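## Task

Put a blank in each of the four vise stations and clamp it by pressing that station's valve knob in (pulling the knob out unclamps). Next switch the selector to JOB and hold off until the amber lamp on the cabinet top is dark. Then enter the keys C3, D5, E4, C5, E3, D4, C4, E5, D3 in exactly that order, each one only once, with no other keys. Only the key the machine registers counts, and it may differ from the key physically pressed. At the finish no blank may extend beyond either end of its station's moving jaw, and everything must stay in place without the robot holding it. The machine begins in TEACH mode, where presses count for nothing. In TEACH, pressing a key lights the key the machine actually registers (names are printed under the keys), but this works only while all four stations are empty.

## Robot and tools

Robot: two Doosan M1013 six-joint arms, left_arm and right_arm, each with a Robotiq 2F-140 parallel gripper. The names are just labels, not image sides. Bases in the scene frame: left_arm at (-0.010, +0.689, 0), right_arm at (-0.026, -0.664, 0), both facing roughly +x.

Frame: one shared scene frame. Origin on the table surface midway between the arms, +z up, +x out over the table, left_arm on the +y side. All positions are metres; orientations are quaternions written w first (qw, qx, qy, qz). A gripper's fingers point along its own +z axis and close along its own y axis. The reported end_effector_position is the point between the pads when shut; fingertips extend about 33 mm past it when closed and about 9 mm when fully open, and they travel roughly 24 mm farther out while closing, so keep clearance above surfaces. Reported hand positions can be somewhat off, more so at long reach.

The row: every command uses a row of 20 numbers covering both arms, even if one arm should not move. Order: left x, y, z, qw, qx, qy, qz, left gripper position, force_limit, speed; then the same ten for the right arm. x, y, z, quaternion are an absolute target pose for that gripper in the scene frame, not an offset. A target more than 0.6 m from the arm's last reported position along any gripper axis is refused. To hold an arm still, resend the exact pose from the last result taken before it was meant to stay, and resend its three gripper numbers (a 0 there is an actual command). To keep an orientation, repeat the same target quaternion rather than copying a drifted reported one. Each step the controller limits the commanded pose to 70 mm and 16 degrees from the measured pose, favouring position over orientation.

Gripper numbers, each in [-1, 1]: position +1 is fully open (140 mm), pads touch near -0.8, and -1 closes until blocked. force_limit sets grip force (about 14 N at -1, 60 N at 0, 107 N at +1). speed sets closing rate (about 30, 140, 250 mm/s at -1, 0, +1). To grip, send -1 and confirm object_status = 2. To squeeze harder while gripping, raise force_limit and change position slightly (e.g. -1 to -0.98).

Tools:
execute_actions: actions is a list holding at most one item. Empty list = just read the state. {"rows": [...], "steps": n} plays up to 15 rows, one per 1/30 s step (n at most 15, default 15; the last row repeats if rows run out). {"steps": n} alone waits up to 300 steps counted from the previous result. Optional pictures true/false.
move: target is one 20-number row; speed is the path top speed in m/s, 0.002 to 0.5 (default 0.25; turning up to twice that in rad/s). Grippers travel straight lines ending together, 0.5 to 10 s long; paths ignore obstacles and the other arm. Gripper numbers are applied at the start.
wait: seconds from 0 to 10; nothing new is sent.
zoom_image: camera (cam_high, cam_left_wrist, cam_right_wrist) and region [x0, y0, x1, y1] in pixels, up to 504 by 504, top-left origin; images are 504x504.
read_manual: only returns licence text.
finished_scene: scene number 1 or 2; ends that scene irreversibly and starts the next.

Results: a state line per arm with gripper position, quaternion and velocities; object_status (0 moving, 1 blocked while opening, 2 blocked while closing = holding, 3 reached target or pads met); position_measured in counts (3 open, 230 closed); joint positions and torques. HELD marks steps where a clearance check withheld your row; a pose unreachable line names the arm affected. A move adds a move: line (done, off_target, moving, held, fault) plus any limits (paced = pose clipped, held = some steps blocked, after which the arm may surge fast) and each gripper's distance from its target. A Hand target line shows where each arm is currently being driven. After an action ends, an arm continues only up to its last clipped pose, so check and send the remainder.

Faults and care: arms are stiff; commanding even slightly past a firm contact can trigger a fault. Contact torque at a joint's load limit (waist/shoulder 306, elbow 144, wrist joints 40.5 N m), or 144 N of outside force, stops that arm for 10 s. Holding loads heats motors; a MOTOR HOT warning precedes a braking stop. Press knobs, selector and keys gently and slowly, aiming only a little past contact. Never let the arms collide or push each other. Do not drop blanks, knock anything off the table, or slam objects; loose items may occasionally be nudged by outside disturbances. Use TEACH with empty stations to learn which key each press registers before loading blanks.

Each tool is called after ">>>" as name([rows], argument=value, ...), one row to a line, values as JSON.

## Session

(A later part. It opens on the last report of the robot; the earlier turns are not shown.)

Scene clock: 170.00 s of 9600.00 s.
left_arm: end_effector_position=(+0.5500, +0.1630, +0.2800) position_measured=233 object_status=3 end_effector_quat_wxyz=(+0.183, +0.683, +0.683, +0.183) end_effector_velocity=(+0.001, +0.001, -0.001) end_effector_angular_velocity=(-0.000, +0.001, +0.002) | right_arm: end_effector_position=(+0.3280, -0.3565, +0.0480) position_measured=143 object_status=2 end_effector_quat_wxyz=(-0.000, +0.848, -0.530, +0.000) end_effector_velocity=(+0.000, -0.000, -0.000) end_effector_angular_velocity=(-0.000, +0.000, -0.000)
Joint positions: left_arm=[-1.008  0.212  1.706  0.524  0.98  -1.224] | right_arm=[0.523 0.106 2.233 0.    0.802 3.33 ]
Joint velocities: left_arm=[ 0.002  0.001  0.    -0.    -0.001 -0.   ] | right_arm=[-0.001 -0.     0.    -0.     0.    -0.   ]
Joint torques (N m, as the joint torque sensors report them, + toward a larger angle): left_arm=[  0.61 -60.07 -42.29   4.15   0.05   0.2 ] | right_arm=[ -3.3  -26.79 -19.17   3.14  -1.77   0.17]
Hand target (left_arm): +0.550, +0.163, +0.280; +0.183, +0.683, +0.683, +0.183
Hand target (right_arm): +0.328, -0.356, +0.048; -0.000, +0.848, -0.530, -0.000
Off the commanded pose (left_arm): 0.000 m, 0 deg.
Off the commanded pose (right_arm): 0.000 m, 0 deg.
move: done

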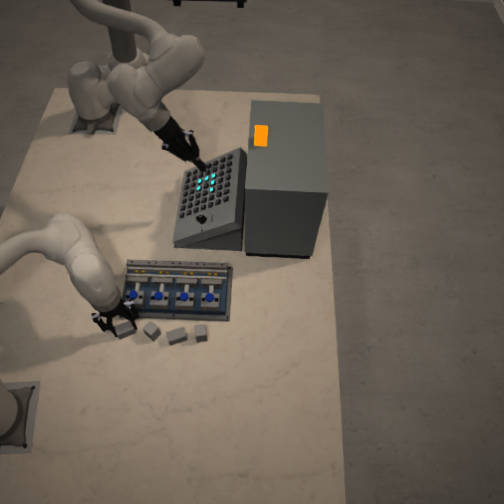

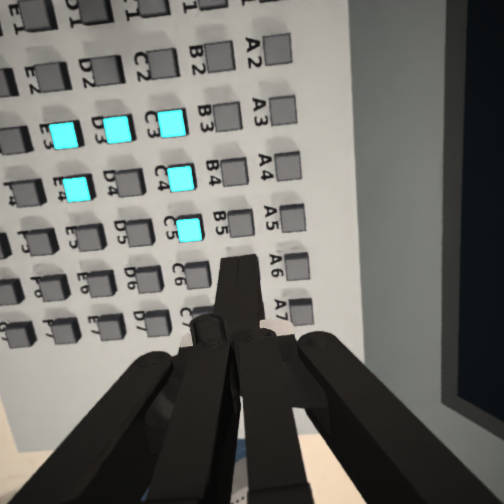

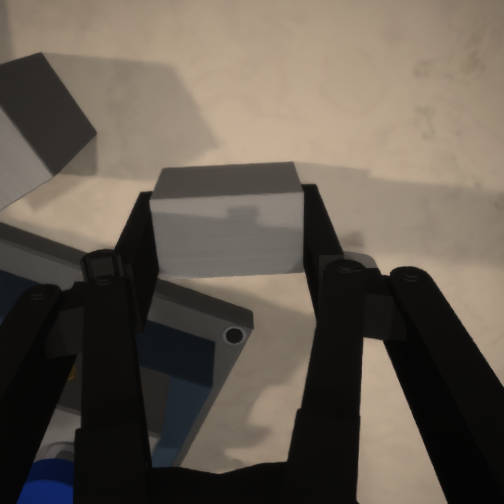

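>>> move(target=[0.55,0.163,0.28,0.183,0.683,0.683,0.183,-1,0,0,0.335,-0.35,0.18,0,-0.7071,0.7071,0,-1,0,-0.5])

>>> move(target=[0.55,0.163,0.28,0.183,0.683,0.683,0.183,-1,0,0,0.356,-0.157,0.17,0,-0.7071,0.7071,0,-1,0,-0.5])

>>> move(target=[0.55,0.163,0.28,0.183,0.683,0.683,0.183,-1,0,0,0.356,-0.157,0.138,0,-0.7071,0.7071,0,-1,0,-0.5], speed=0.06)

>>> zoom_image(camera="cam_high", region=[90, 220, 240, 330])

Scene clock: 185.10 s of 9600.00 s.
left_arm: end_effector_position=(+0.5500, +0.1630, +0.2800) position_measured=233 object_status=3 end_effector_quat_wxyz=(+0.183, +0.683, +0.683, +0.183) end_effector_velocity=(-0.000, -0.000, -0.001) end_effector_angular_velocity=(+0.001, +0.001, -0.001) | right_arm: end_effector_position=(+0.3349, -0.3502, +0.1800) position_measured=143 object_status=2 end_effector_quat_wxyz=(-0.000, -0.707, +0.707, -0.000) end_effector_velocity=(-0.000, +0.001, +0.001) end_effector_angular_velocity=(+0.000, -0.001, +0.001)
Joint positions: left_arm=[-1.008  0.212  1.706  0.524  0.98  -1.224] | right_arm=[ 0.525 -0.029  2.083 -0.     1.088  3.786]
Joint velocities: left_arm=[-0.001  0.001  0.001 -0.    -0.    -0.   ] | right_arm=[ 0.002 -0.001 -0.001 -0.     0.001  0.002]
Joint torques (N m, as the joint torque sensors report them, + toward a larger angle): left_arm=[  0.41 -60.43 -42.15   4.16   0.25   0.16] | right_arm=[ -1.09 -35.45 -38.45   4.04  -0.25   0.32]
Hand target (left_arm): +0.550, +0.163, +0.280; +0.183, +0.683, +0.683, +0.183
Hand target (right_arm): +0.335, -0.350, +0.180; +0.000, +0.707, -0.707, +0.000
Off the commanded pose (left_arm): 0.000 m, 0 deg.
Off the commanded pose (right_arm): 0.000 m, 0 deg.
After step 90, 10.80 s passed at rest.
move: done

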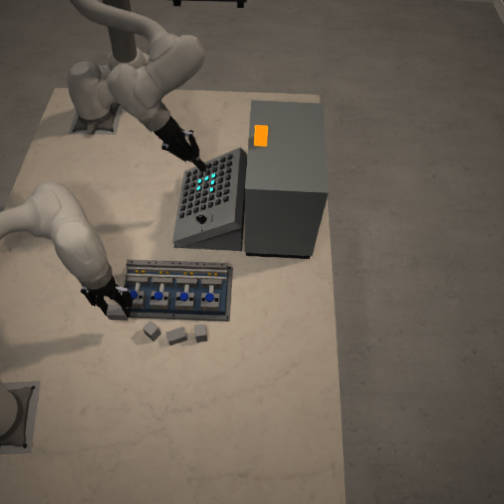

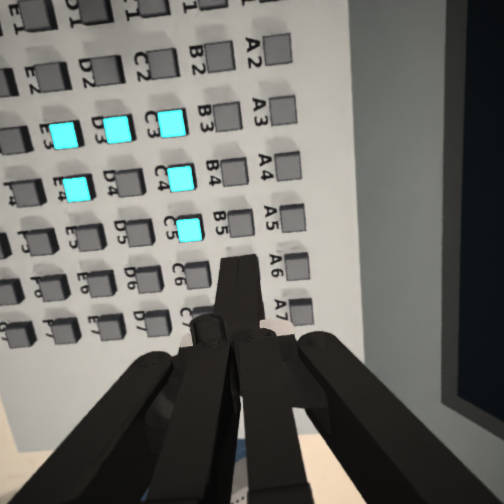

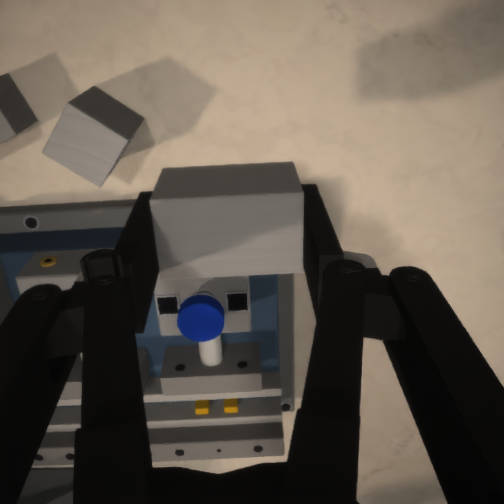

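Scene clock: 186.30 s of 9600.00 s.
left_arm: end_effector_position=(+0.5500, +0.1630, +0.2800) position_measured=233 object_status=3 end_effector_quat_wxyz=(+0.183, +0.683, +0.683, +0.183) end_effector_velocity=(-0.000, +0.001, -0.001) end_effector_angular_velocity=(+0.002, +0.000, +0.000) | right_arm: end_effector_position=(+0.3564, -0.1570, +0.1701) position_measured=143 object_status=2 end_effector_quat_wxyz=(+0.000, -0.707, +0.707, +0.000) end_effector_velocity=(-0.000, +0.001, -0.000) end_effector_angular_velocity=(-0.000, +0.000, +0.001)
Joint positions: left_arm=[-1.008  0.212  1.706  0.524  0.98  -1.224] | right_arm=[ 0.752  0.222  1.822 -0.     1.098  4.012]
Joint velocities: left_arm=[ 0.    -0.001  0.002  0.001  0.001  0.   ] | right_arm=[ 0.001  0.001 -0.001  0.     0.     0.   ]
Joint torques (N m, as the joint torque sensors report them, + toward a larger angle): left_arm=[  0.8  -59.45 -42.64   4.14   0.08   0.21] | right_arm=[ -2.01 -63.66 -38.34   4.26  -0.07   0.07]
Hand target (left_arm): +0.550, +0.163, +0.280; +0.183, +0.683, +0.683, +0.183
Hand target (right_arm): +0.356, -0.157, +0.170; -0.000, +0.707, -0.707, -0.000
Off the commanded pose (left_arm): 0.000 m, 0 deg.
Off the commanded pose (right_arm): 0.000 m, 0 deg.
move: done

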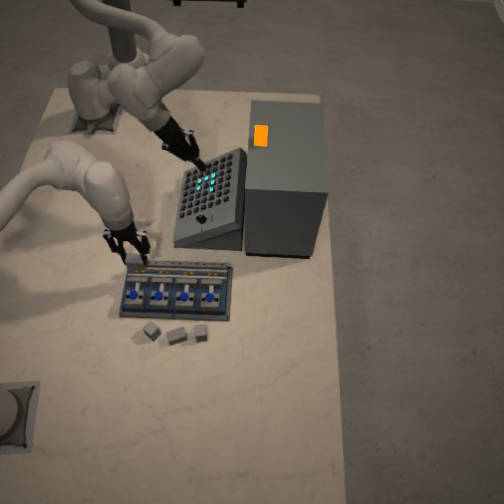

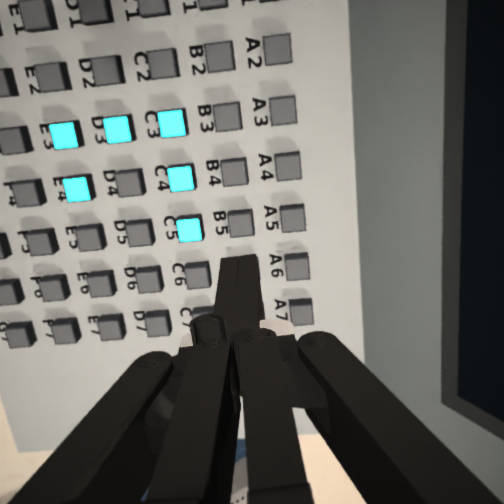

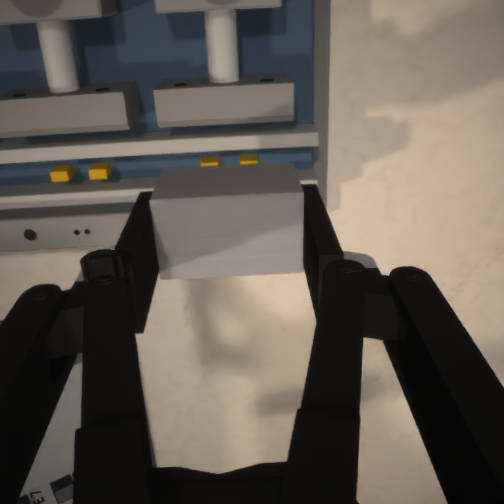

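Scene clock: 187.13 s of 9600.00 s.
left_arm: end_effector_position=(+0.5500, +0.1630, +0.2800) position_measured=233 object_status=3 end_effector_quat_wxyz=(+0.183, +0.683, +0.683, +0.183) end_effector_velocity=(+0.000, -0.000, -0.000) end_effector_angular_velocity=(-0.000, -0.000, +0.001) | right_arm: end_effector_position=(+0.3560, -0.1570, +0.1380) position_measured=143 object_status=2 end_effector_quat_wxyz=(+0.000, -0.707, +0.707, -0.000) end_effector_velocity=(+0.000, -0.000, -0.000) end_effector_angular_velocity=(+0.000, -0.000, -0.001)
Joint positions: left_arm=[-1.008  0.212  1.706  0.524  0.98  -1.224] | right_arm=[ 0.752  0.248  1.854 -0.     1.04   4.013]
Joint velocities: left_arm=[ 0.  0. -0. -0. -0. -0.] | right_arm=[-0.    -0.     0.    -0.    -0.001  0.   ]
Joint torques (N m, as the joint torque sensors report them, + toward a larger angle): left_arm=[  0.54 -60.16 -42.54   4.17   0.14   0.16] | right_arm=[ -1.67 -65.1  -37.26   3.99  -0.1    0.16]
Hand target (left_arm): +0.550, +0.163, +0.280; +0.183, +0.683, +0.683, +0.183
Hand target (right_arm): +0.356, -0.157, +0.138; +0.000, +0.707, -0.707, -0.000
Off the commanded pose (left_arm): 0.000 m, 0 deg.
Off the commanded pose (right_arm): 0.000 m, 0 deg.
move: done

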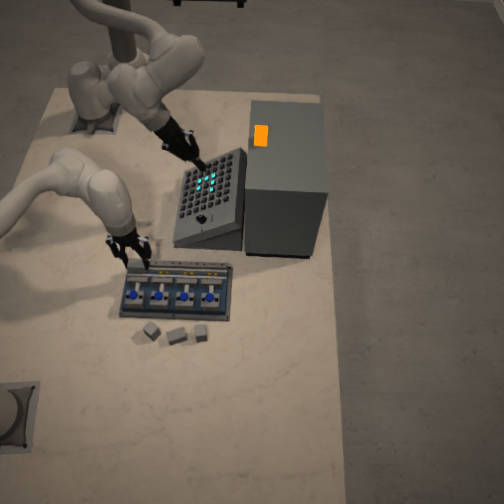

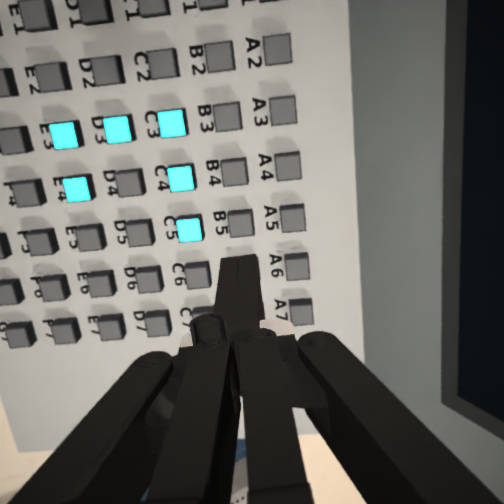

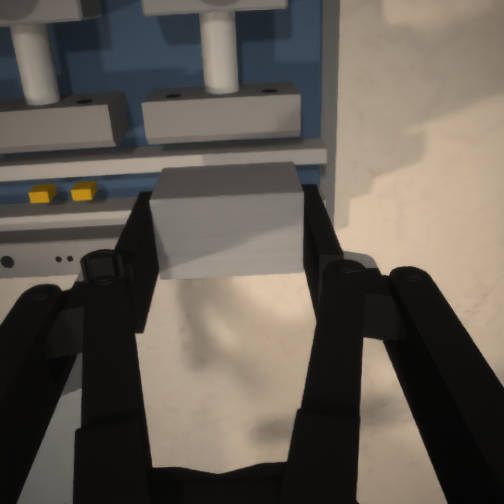

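Region (90, 220, 240, 330) of cam_high's 504x504 image, scaled by 3.360, with more detail than that image has; it fills the top 370 rows of this view, and the rest is white.

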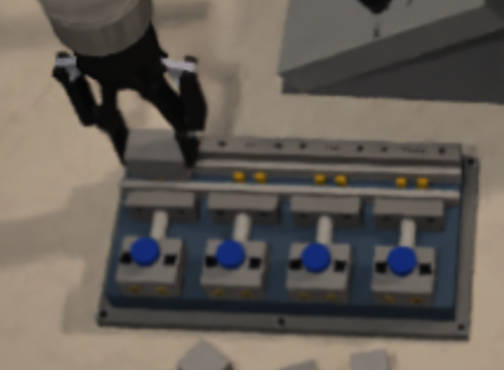

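>>> move(target=[0.55,0.163,0.28,0.183,0.683,0.683,0.183,-1,0,0,0.359,-0.160,0.136,0,-0.7071,0.7071,0,-1,0,-0.5])

>>> move(target=[0.55,0.163,0.28,0.183,0.683,0.683,0.183,-1,0,0,0.359,-0.160,0.118,0,-0.7071,0.7071,0,-1,0,-0.5], speed=0.02)

>>> zoom_image(camera="cam_high", region=[100, 240, 190, 300])

Scene clock: 196.20 s of 9600.00 s.
left_arm: end_effector_position=(+0.5500, +0.1630, +0.2800) position_measured=233 object_status=3 end_effector_quat_wxyz=(+0.183, +0.683, +0.683, +0.183) end_effector_velocity=(-0.000, -0.001, -0.001) end_effector_angular_velocity=(+0.000, +0.001, -0.001) | right_arm: end_effector_position=(+0.3590, -0.1600, +0.1360) position_measured=143 object_status=2 end_effector_quat_wxyz=(-0.000, -0.707, +0.707, +0.000) end_effector_velocity=(-0.001, +0.001, +0.001) end_effector_angular_velocity=(+0.001, -0.001, +0.003)
Joint positions: left_arm=[-1.008  0.212  1.706  0.524  0.98  -1.224] | right_arm=[0.745 0.248 1.857 0.    1.036 4.006]
Joint velocities: left_arm=[-0.001  0.001  0.    -0.    -0.     0.   ] | right_arm=[ 0.003 -0.    -0.001 -0.    -0.    -0.   ]
Joint torques (N m, as the joint torque sensors report them, + toward a larger angle): left_arm=[  0.48 -60.26 -42.41   4.16   0.15   0.12] | right_arm=[ -1.54 -64.77 -37.63   4.03  -0.12   0.25]
Hand target (left_arm): +0.550, +0.163, +0.280; +0.183, +0.683, +0.683, +0.183
Hand target (right_arm): +0.359, -0.160, +0.136; +0.000, +0.707, -0.707, -0.000
Off the commanded pose (left_arm): 0.000 m, 0 deg.
Off the commanded pose (right_arm): 0.000 m, 0 deg.
After step 90, 5.37 s passed at rest.
move: done

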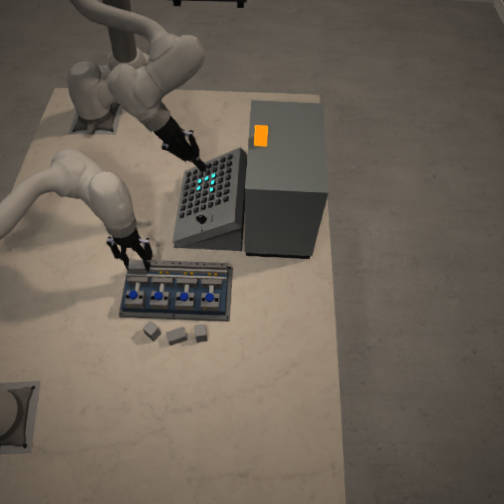

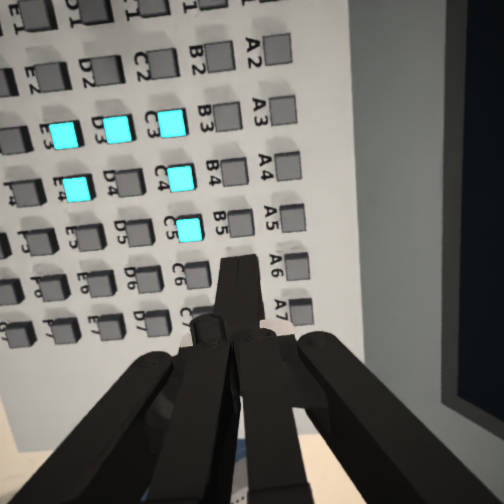

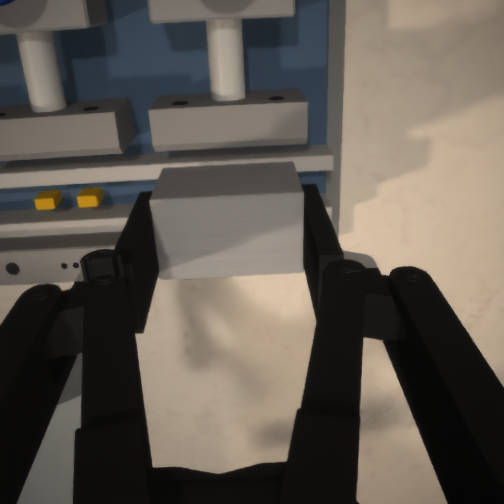

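Scene clock: 197.33 s of 9600.00 s.
left_arm: end_effector_position=(+0.5500, +0.1630, +0.2800) position_measured=233 object_status=3 end_effector_quat_wxyz=(+0.183, +0.683, +0.683, +0.183) end_effector_velocity=(+0.000, +0.000, +0.001) end_effector_angular_velocity=(+0.000, -0.002, -0.001) | right_arm: end_effector_position=(+0.3591, -0.1599, +0.1183) position_measured=143 object_status=2 end_effector_quat_wxyz=(+0.000, -0.707, +0.707, +0.000) end_effector_velocity=(-0.000, -0.000, -0.001) end_effector_angular_velocity=(-0.001, +0.001, +0.000)
Joint positions: left_arm=[-1.008  0.212  1.706  0.524  0.98  -1.224] | right_arm=[ 0.745  0.264  1.874 -0.     1.004  4.006]
Joint velocities: left_arm=[ 0.    -0.001  0.     0.002 -0.     0.   ] | right_arm=[ 0.     0.001  0.001  0.    -0.001  0.   ]
Joint torques (N m, as the joint torque sensors report them, + toward a larger angle): left_arm=[  0.32 -60.89 -42.29   4.2    0.15   0.15] | right_arm=[ -3.05 -33.78 -19.65   3.63  -3.71   0.1 ]
Hand target (left_arm): +0.550, +0.163, +0.280; +0.183, +0.683, +0.683, +0.183
Hand target (right_arm): +0.359, -0.160, +0.118; +0.000, +0.707, -0.707, -0.000
Off the commanded pose (left_arm): 0.000 m, 0 deg.
Off the commanded pose (right_arm): 0.000 m, 0 deg.
move: done

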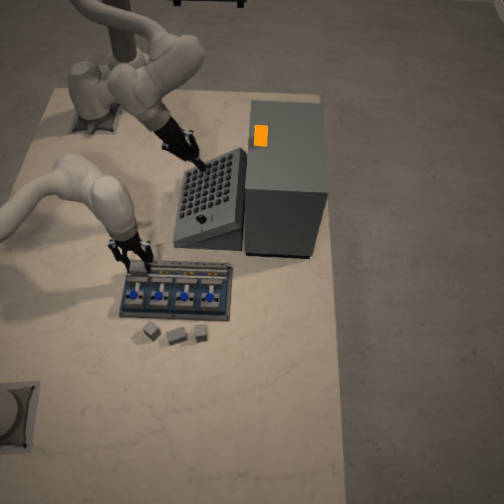

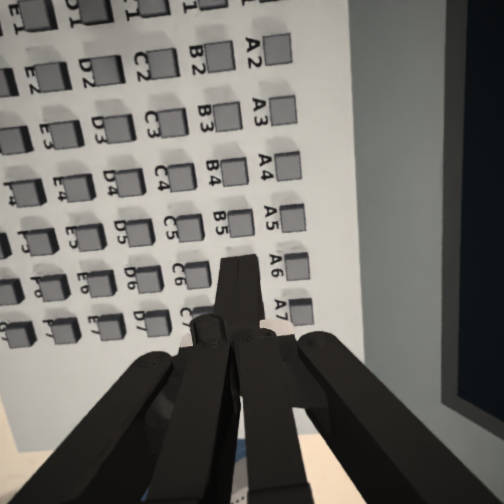

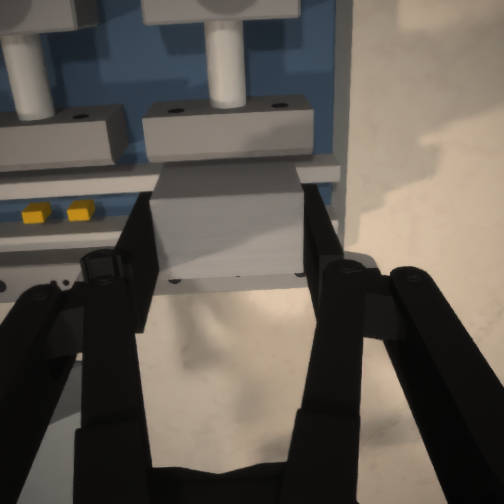

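Region (100, 240, 190, 300) of cam_high's 504x504 image, scaled by 5.600, with more detail than that image has.

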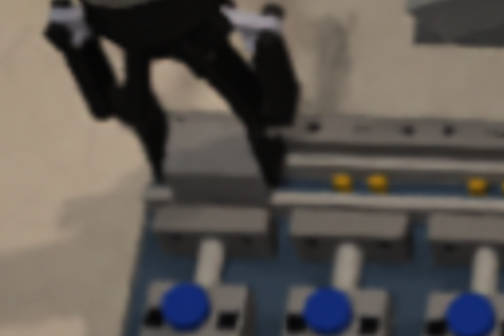

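>>> move(target=[0.55,0.163,0.28,0.183,0.683,0.683,0.183,-1,0,0,0.359,-0.160,0.1195,0,-0.7071,0.7071,0,0.2,0,0])

>>> move(target=[0.55,0.163,0.28,0.183,0.683,0.683,0.183,-1,0,0,0.359,-0.160,0.175,0,-0.7071,0.7071,0,0.2,0,0])

>>> move(target=[0.55,0.163,0.28,0.183,0.683,0.683,0.183,-1,0,0,0.359,-0.267,0.17,0,-0.7071,0.7071,0,-1,0,0])

>>> move(target=[0.55,0.163,0.28,0.183,0.683,0.683,0.183,-1,0,0,0.359,-0.267,0.155,0,-0.7071,0.7071,0,-1,0,0], speed=0.03)

>>> zoom_image(camera="cam_high", region=[100, 250, 190, 320])

Scene clock: 210.17 s of 9600.00 s.
left_arm: end_effector_position=(+0.5500, +0.1630, +0.2800) position_measured=233 object_status=3 end_effector_quat_wxyz=(+0.183, +0.683, +0.683, +0.183) end_effector_velocity=(-0.001, -0.000, -0.001) end_effector_angular_velocity=(+0.004, -0.000, -0.002) | right_arm: end_effector_position=(+0.3590, -0.1600, +0.1195) position_measured=104 object_status=3 end_effector_quat_wxyz=(+0.000, -0.707, +0.707, -0.000) end_effector_velocity=(-0.001, +0.000, -0.001) end_effector_angular_velocity=(-0.001, +0.001, +0.002)
Joint positions: left_arm=[-1.008  0.212  1.706  0.524  0.98  -1.224] | right_arm=[ 0.745  0.263  1.873 -0.     1.006  4.006]
Joint velocities: left_arm=[-0.002  0.     0.001  0.002  0.002  0.   ] | right_arm=[0.002 0.    0.001 0.    0.    0.   ]
Joint torques (N m, as the joint torque sensors report them, + toward a larger angle): left_arm=[  0.72 -59.24 -42.46   4.19  -0.01   0.06] | right_arm=[ -1.47 -64.34 -35.6    4.08   0.11   0.1 ]
Hand target (left_arm): +0.550, +0.163, +0.280; +0.183, +0.683, +0.683, +0.183
Hand target (right_arm): +0.359, -0.160, +0.120; -0.000, +0.707, -0.707, +0.000
Off the commanded pose (left_arm): 0.000 m, 0 deg.
Off the commanded pose (right_arm): 0.000 m, 0 deg.
After step 90, 9.13 s passed at rest.
move: done

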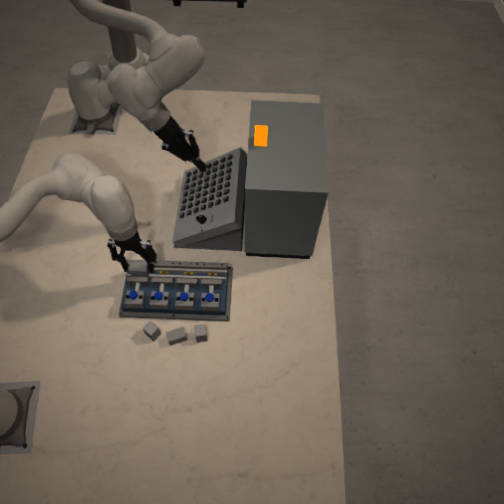

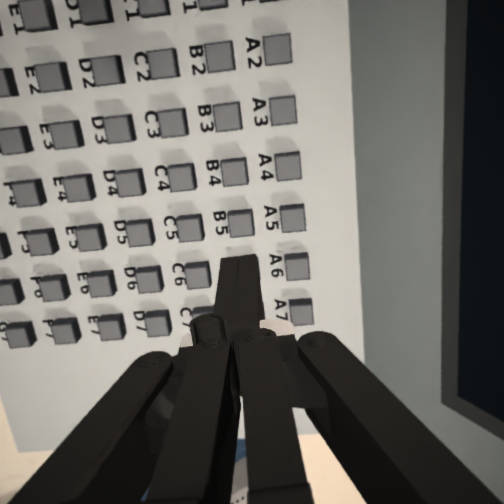

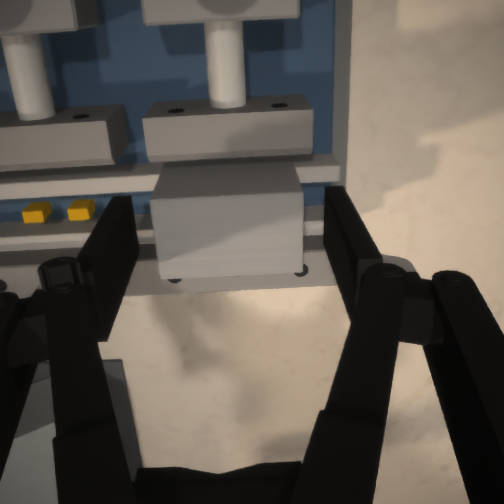

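Scene clock: 210.93 s of 9600.00 s.
left_arm: end_effector_position=(+0.5500, +0.1630, +0.2800) position_measured=233 object_status=3 end_effector_quat_wxyz=(+0.183, +0.683, +0.683, +0.183) end_effector_velocity=(+0.001, -0.000, +0.001) end_effector_angular_velocity=(-0.001, -0.002, -0.001) | right_arm: end_effector_position=(+0.3590, -0.1601, +0.1750) position_measured=104 object_status=3 end_effector_quat_wxyz=(-0.000, -0.707, +0.707, -0.000) end_effector_velocity=(-0.000, +0.000, +0.000) end_effector_angular_velocity=(-0.000, +0.000, +0.001)
Joint positions: left_arm=[-1.008  0.212  1.706  0.524  0.98  -1.224] | right_arm=[ 0.745  0.217  1.818 -0.     1.106  4.006]
Joint velocities: left_arm=[ 0.001 -0.    -0.001  0.002 -0.001  0.   ] | right_arm=[ 0.001 -0.     0.    -0.     0.001 -0.   ]
Joint torques (N m, as the joint torque sensors report them, + toward a larger angle): left_arm=[  0.5  -60.91 -42.27   4.11   0.05   0.27] | right_arm=[ -2.59 -60.05 -38.14   4.14  -0.19   0.24]
Hand target (left_arm): +0.550, +0.163, +0.280; +0.183, +0.683, +0.683, +0.183
Hand target (right_arm): +0.359, -0.160, +0.175; -0.000, +0.707, -0.707, +0.000
Off the commanded pose (left_arm): 0.000 m, 0 deg.
Off the commanded pose (right_arm): 0.000 m, 0 deg.
move: done

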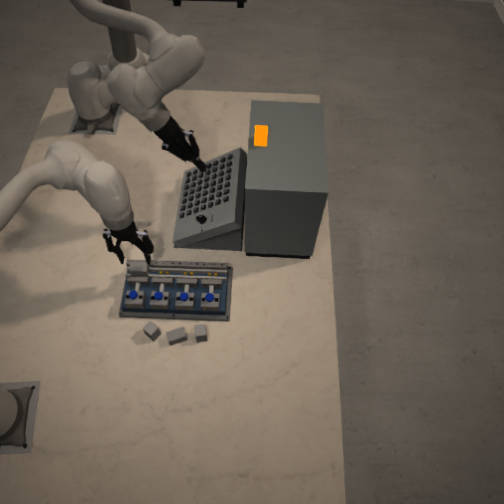

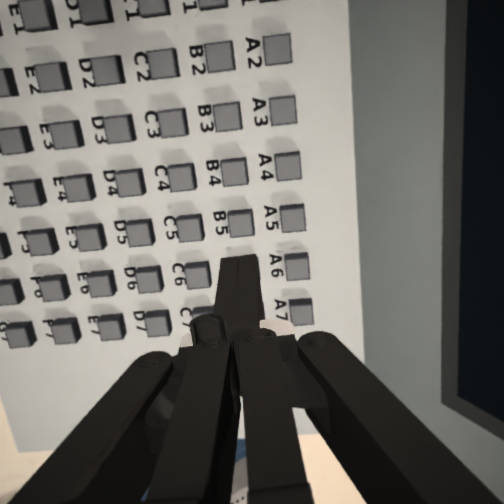

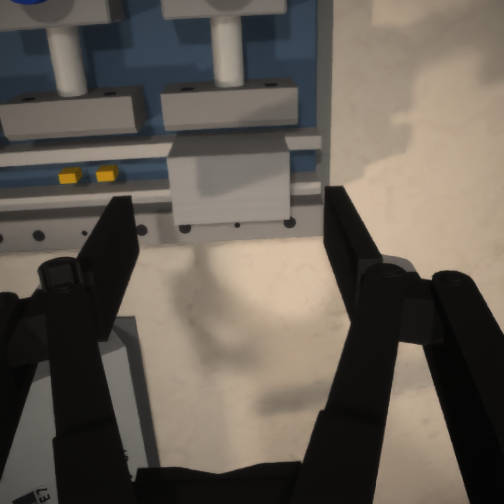

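Scene clock: 211.77 s of 9600.00 s.
left_arm: end_effector_position=(+0.5500, +0.1630, +0.2800) position_measured=233 object_status=3 end_effector_quat_wxyz=(+0.183, +0.683, +0.683, +0.183) end_effector_velocity=(+0.000, +0.001, +0.000) end_effector_angular_velocity=(+0.001, -0.001, +0.000) | right_arm: end_effector_position=(+0.3588, -0.2670, +0.1699) position_measured=233 object_status=3 end_effector_quat_wxyz=(-0.000, -0.707, +0.707, -0.000) end_effector_velocity=(+0.000, -0.001, -0.000) end_effector_angular_velocity=(-0.000, +0.000, -0.002)
Joint positions: left_arm=[-1.008  0.212  1.706  0.524  0.98  -1.224] | right_arm=[ 0.62   0.098  1.971 -0.     1.073  3.881]
Joint velocities: left_arm=[ 0.    -0.001  0.     0.001  0.001  0.   ] | right_arm=[-0.002 -0.001  0.001  0.    -0.    -0.001]
Joint torques (N m, as the joint torque sensors report them, + toward a larger angle): left_arm=[  0.35 -59.89 -42.06   4.1    0.13   0.29] | right_arm=[ -0.15 -49.55 -36.93   4.15  -0.17  -0.16]
Hand target (left_arm): +0.550, +0.163, +0.280; +0.183, +0.683, +0.683, +0.183
Hand target (right_arm): +0.359, -0.267, +0.170; +0.000, +0.707, -0.707, +0.000
Off the commanded pose (left_arm): 0.000 m, 0 deg.
Off the commanded pose (right_arm): 0.000 m, 0 deg.
move: done

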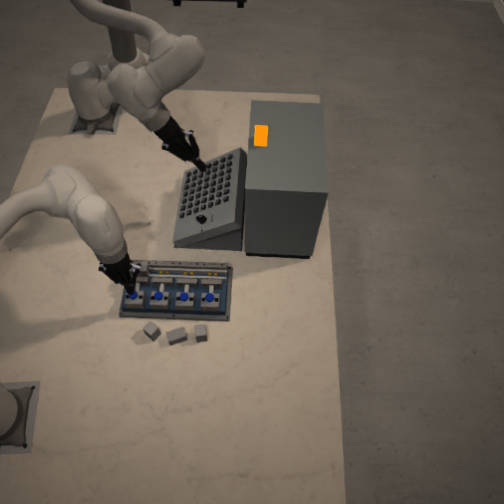

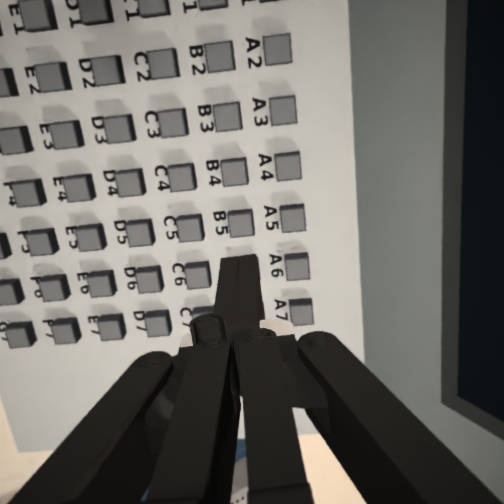

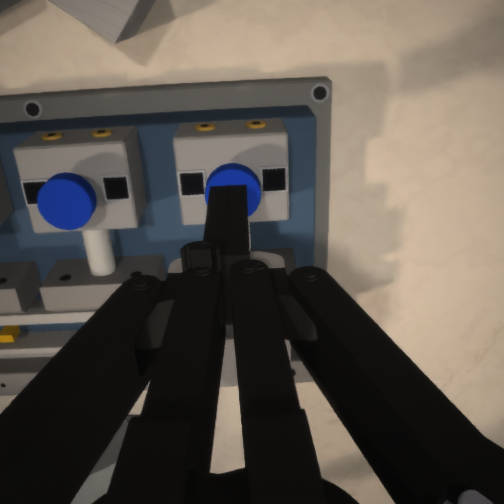

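Scene clock: 212.53 s of 9600.00 s.
left_arm: end_effector_position=(+0.5500, +0.1630, +0.2800) position_measured=233 object_status=3 end_effector_quat_wxyz=(+0.183, +0.683, +0.683, +0.183) end_effector_velocity=(-0.001, -0.001, -0.000) end_effector_angular_velocity=(-0.001, +0.001, -0.001) | right_arm: end_effector_position=(+0.3590, -0.2670, +0.1550) position_measured=233 object_status=3 end_effector_quat_wxyz=(+0.000, -0.707, +0.707, +0.000) end_effector_velocity=(+0.000, +0.000, +0.000) end_effector_angular_velocity=(+0.001, -0.001, -0.000)
Joint positions: left_arm=[-1.008  0.212  1.706  0.524  0.98  -1.224] | right_arm=[0.62  0.111 1.987 0.    1.044 3.881]
Joint velocities: left_arm=[-0.001  0.    -0.    -0.001  0.     0.   ] | right_arm=[ 0.    -0.     0.     0.    -0.001  0.   ]
Joint torques (N m, as the joint torque sensors report them, + toward a larger angle): left_arm=[ -0.2  -60.28 -42.43   4.27   0.24   0.18] | right_arm=[ -1.49 -48.8  -35.97   4.12  -0.04   0.28]
Hand target (left_arm): +0.550, +0.163, +0.280; +0.183, +0.683, +0.683, +0.183
Hand target (right_arm): +0.359, -0.267, +0.155; -0.000, +0.707, -0.707, -0.000
Off the commanded pose (left_arm): 0.000 m, 0 deg.
Off the commanded pose (right_arm): 0.000 m, 0 deg.
move: done

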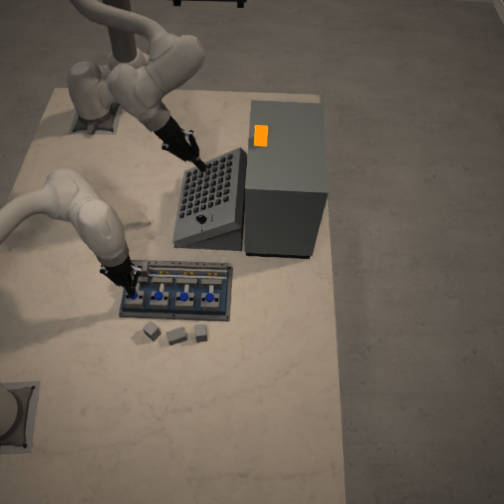

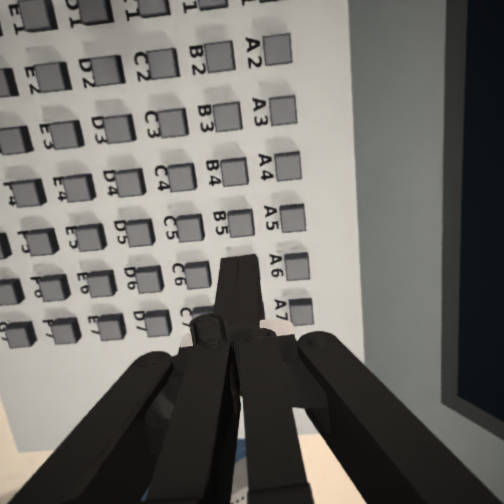

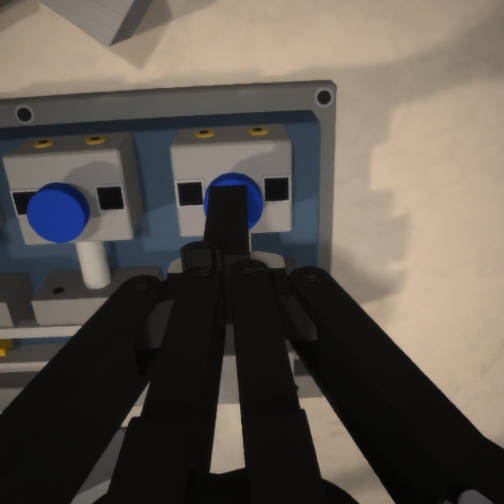

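Region (100, 250, 190, 320) of cam_high's 504x504 image, scaled by 5.600, with more detail than that image has.

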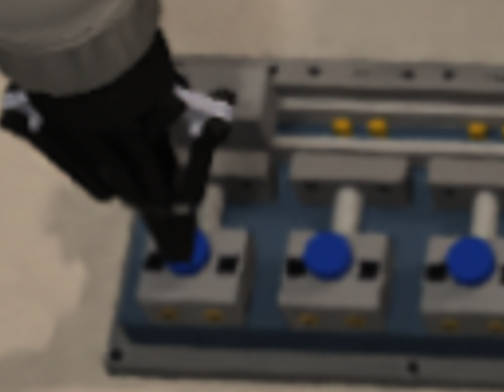

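>>> move(target=[0.55,0.163,0.28,0.183,0.683,0.683,0.183,-1,0,0,0.42,-0.16,0.17,0,0,1,0,1,0,0], speed=0.4)

Scene clock: 223.67 s of 9600.00 s.
left_arm: end_effector_position=(+0.5500, +0.1630, +0.2800) position_measured=233 object_status=3 end_effector_quat_wxyz=(+0.183, +0.683, +0.683, +0.183) end_effector_velocity=(-0.001, -0.000, +0.000) end_effector_angular_velocity=(-0.002, +0.000, -0.000) | right_arm: end_effector_position=(+0.4202, -0.1601, +0.1701) position_measured=3 object_status=3 end_effector_quat_wxyz=(+0.000, -0.000, +1.000, +0.000) end_effector_velocity=(+0.001, -0.001, -0.000) end_effector_angular_velocity=(-0.001, -0.000, -0.004)
Joint positions: left_arm=[-1.008  0.212  1.706  0.524  0.98  -1.224] | right_arm=[ 0.676  0.278  1.748 -0.     1.115  5.508]
Joint velocities: left_arm=[-0.    -0.002  0.001 -0.001 -0.001 -0.   ] | right_arm=[-0.002  0.     0.    -0.001  0.     0.003]
Joint torques (N m, as the joint torque sensors report them, + toward a larger angle): left_arm=[  0.29 -59.86 -42.23   4.24   0.11   0.24] | right_arm=[ -0.34 -67.07 -37.76   4.04  -0.11   0.05]
Hand target (left_arm): +0.550, +0.163, +0.280; +0.183, +0.683, +0.683, +0.183
Hand target (right_arm): +0.420, -0.160, +0.170; +0.000, +0.000, +1.000, +0.000
Off the commanded pose (left_arm): 0.000 m, 0 deg.
Off the commanded pose (right_arm): 0.000 m, 0 deg.
After step 90, 5.73 s passed at rest.
move: done

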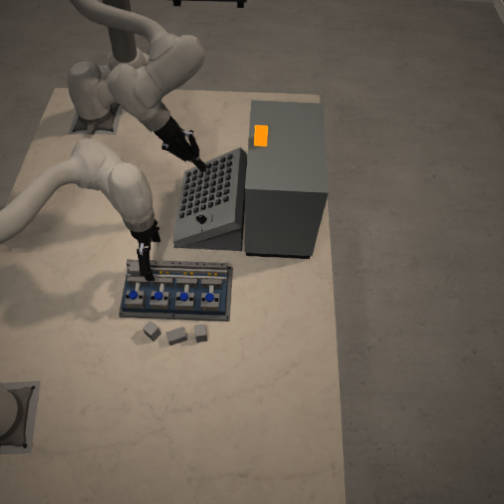

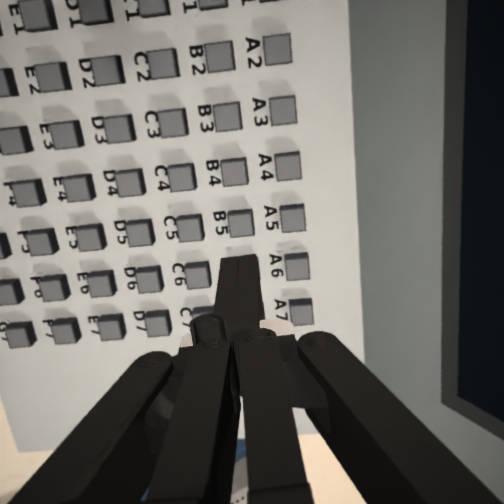

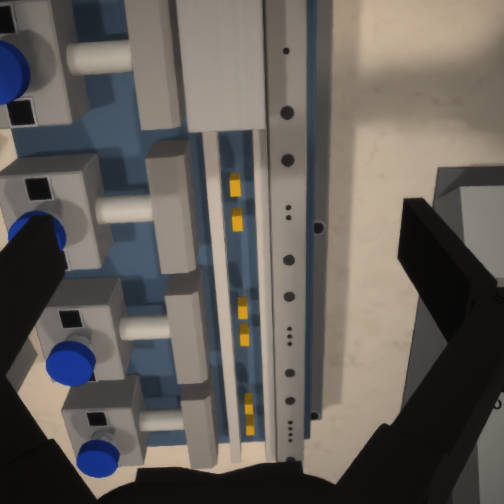

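>>> move(target=[0.55,0.163,0.28,0.183,0.683,0.683,0.183,-1,0,0,0.358,-0.267,0.155,0,-0.7071,0.7071,0,-1,0,0], speed=0.4)

>>> move(target=[0.55,0.163,0.28,0.183,0.683,0.683,0.183,-1,0,0,0.358,-0.267,0.138,0,-0.7071,0.7071,0,-1,0,0], speed=0.03)

Scene clock: 232.70 s of 9600.00 s.
left_arm: end_effector_position=(+0.5500, +0.1630, +0.2800) position_measured=233 object_status=3 end_effector_quat_wxyz=(+0.183, +0.683, +0.683, +0.183) end_effector_velocity=(+0.001, +0.000, +0.001) end_effector_angular_velocity=(-0.000, -0.002, +0.000) | right_arm: end_effector_position=(+0.3578, -0.2669, +0.1549) position_measured=233 object_status=3 end_effector_quat_wxyz=(-0.000, -0.707, +0.707, +0.000) end_effector_velocity=(-0.000, +0.000, +0.000) end_effector_angular_velocity=(+0.001, +0.000, +0.003)
Joint positions: left_arm=[-1.008  0.212  1.706  0.524  0.98  -1.224] | right_arm=[0.621 0.11  1.988 0.    1.044 3.882]
Joint velocities: left_arm=[ 0.001 -0.    -0.001  0.001  0.     0.   ] | right_arm=[ 0.001 -0.     0.     0.     0.    -0.003]
Joint torques (N m, as the joint torque sensors report them, + toward a larger angle): left_arm=[  0.88 -60.43 -42.4    4.11   0.09   0.21] | right_arm=[ -2.18 -48.86 -36.48   4.23  -0.21  -0.02]
Hand target (left_arm): +0.550, +0.163, +0.280; +0.183, +0.683, +0.683, +0.183
Hand target (right_arm): +0.358, -0.267, +0.155; +0.000, +0.707, -0.707, -0.000
Off the commanded pose (left_arm): 0.000 m, 0 deg.
Off the commanded pose (right_arm): 0.000 m, 0 deg.
After step 90, 3.63 s passed at rest.
move: done

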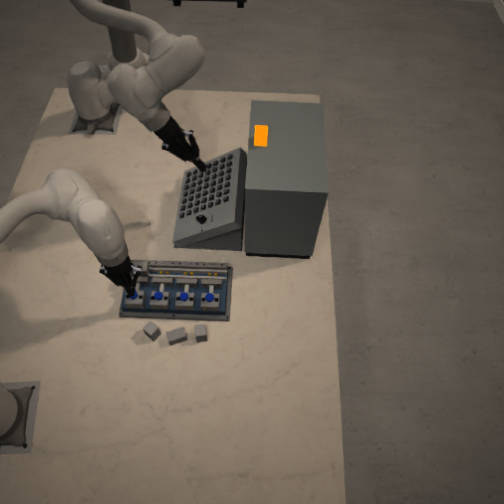

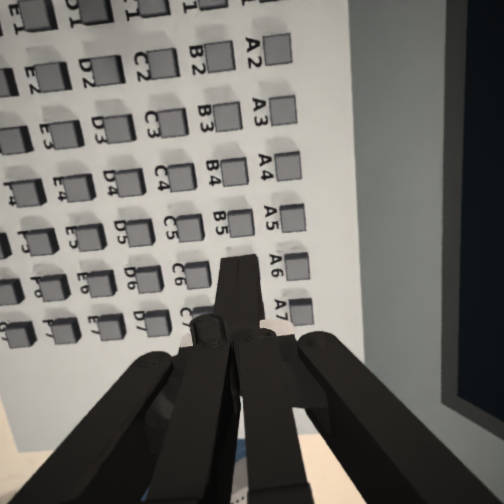

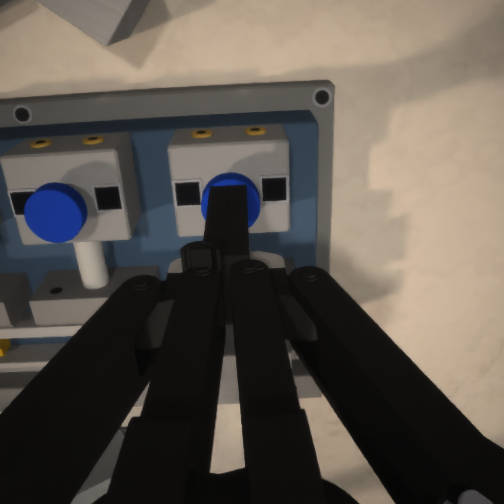

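Scene clock: 233.53 s of 9600.00 s.
left_arm: end_effector_position=(+0.5500, +0.1630, +0.2800) position_measured=233 object_status=3 end_effector_quat_wxyz=(+0.183, +0.683, +0.683, +0.183) end_effector_velocity=(+0.000, -0.001, +0.002) end_effector_angular_velocity=(-0.003, -0.002, -0.000) | right_arm: end_effector_position=(+0.3580, -0.2670, +0.1380) position_measured=233 object_status=3 end_effector_quat_wxyz=(+0.000, -0.707, +0.707, +0.000) end_effector_velocity=(-0.001, +0.001, -0.000) end_effector_angular_velocity=(-0.000, +0.000, +0.001)
Joint positions: left_arm=[-1.008  0.212  1.706  0.524  0.98  -1.224] | right_arm=[0.621 0.126 2.005 0.    1.011 3.882]
Joint velocities: left_arm=[-0.    -0.001 -0.002  0.    -0.001 -0.   ] | right_arm=[ 0.002  0.     0.     0.    -0.001  0.   ]
Joint torques (N m, as the joint torque sensors report them, + toward a larger angle): left_arm=[  1.25 -59.76 -42.59   4.15   0.08   0.27] | right_arm=[ -1.63 -45.52 -33.08   3.47  -0.67   0.29]
Hand target (left_arm): +0.550, +0.163, +0.280; +0.183, +0.683, +0.683, +0.183
Hand target (right_arm): +0.358, -0.267, +0.138; -0.000, +0.707, -0.707, -0.000
Off the commanded pose (left_arm): 0.000 m, 0 deg.
Off the commanded pose (right_arm): 0.000 m, 0 deg.
move: done

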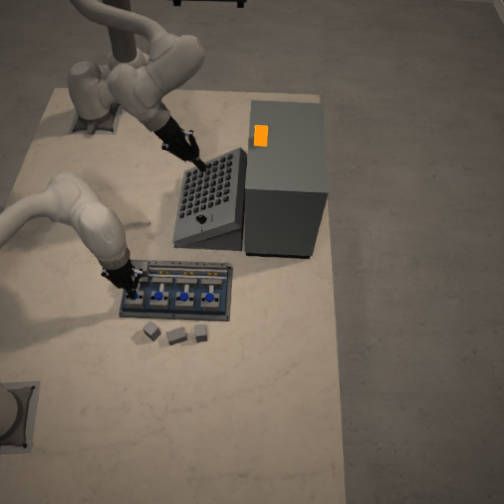

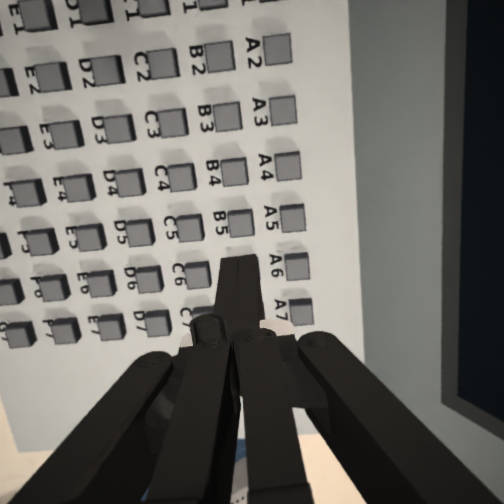

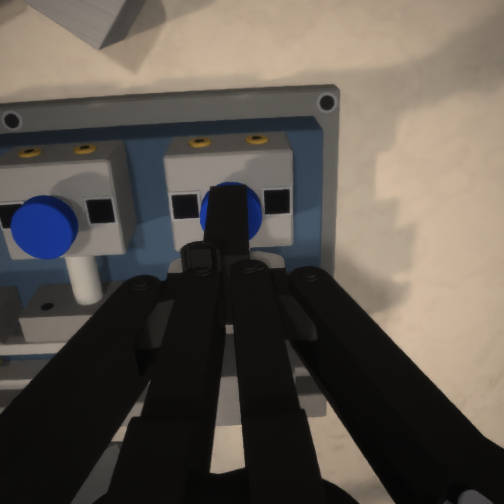

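>>> move(target=[0.55,0.163,0.28,0.183,0.683,0.683,0.183,-1,0,0,0.358,-0.267,0.135,0,-0.7071,0.7071,0,-1,0,0], speed=0.01)

Scene clock: 237.33 s of 9600.00 s.
left_arm: end_effector_position=(+0.5500, +0.1630, +0.2800) position_measured=233 object_status=3 end_effector_quat_wxyz=(+0.183, +0.683, +0.683, +0.183) end_effector_velocity=(-0.000, +0.001, -0.000) end_effector_angular_velocity=(+0.002, -0.001, -0.000) | right_arm: end_effector_position=(+0.3580, -0.2670, +0.1350) position_measured=233 object_status=3 end_effector_quat_wxyz=(+0.000, -0.707, +0.707, +0.000) end_effector_velocity=(-0.000, +0.000, -0.000) end_effector_angular_velocity=(+0.000, +0.000, +0.000)
Joint positions: left_arm=[-1.008  0.212  1.706  0.524  0.98  -1.224] | right_arm=[0.621 0.129 2.008 0.    1.005 3.882]
Joint velocities: left_arm=[-0.    -0.     0.001  0.002  0.001 -0.   ] | right_arm=[ 0.  0. -0.  0. -0. -0.]
Joint torques (N m, as the joint torque sensors report them, + toward a larger angle): left_arm=[  0.48 -60.25 -42.15   4.12   0.01   0.11] | right_arm=[ -2.61 -46.18 -32.76   3.3   -0.8    0.27]
Hand target (left_arm): +0.550, +0.163, +0.280; +0.183, +0.683, +0.683, +0.183
Hand target (right_arm): +0.358, -0.267, +0.135; -0.000, +0.707, -0.707, -0.000
Off the commanded pose (left_arm): 0.000 m, 0 deg.
Off the commanded pose (right_arm): 0.000 m, 0 deg.
After step 90, 0.10 s passed at rest.
move: done

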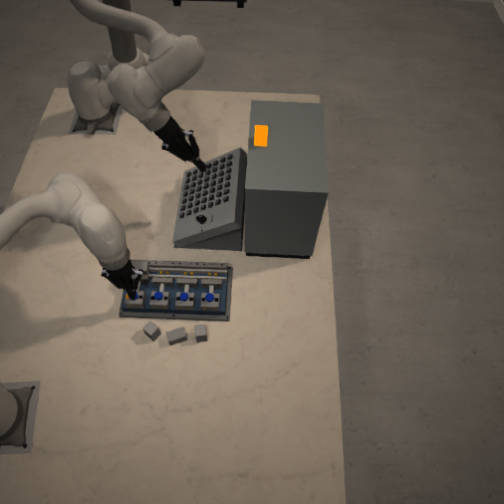

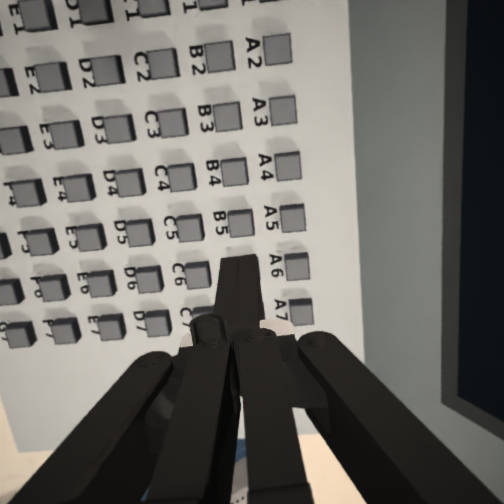

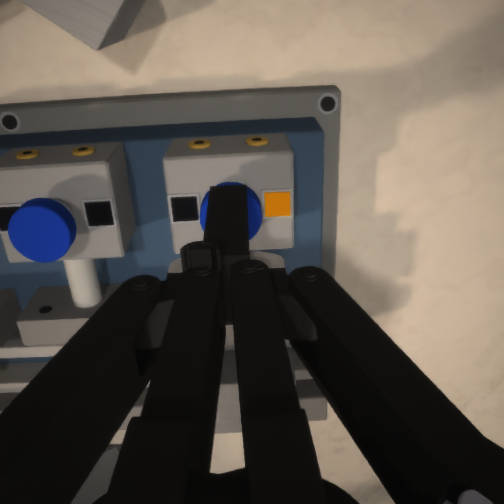

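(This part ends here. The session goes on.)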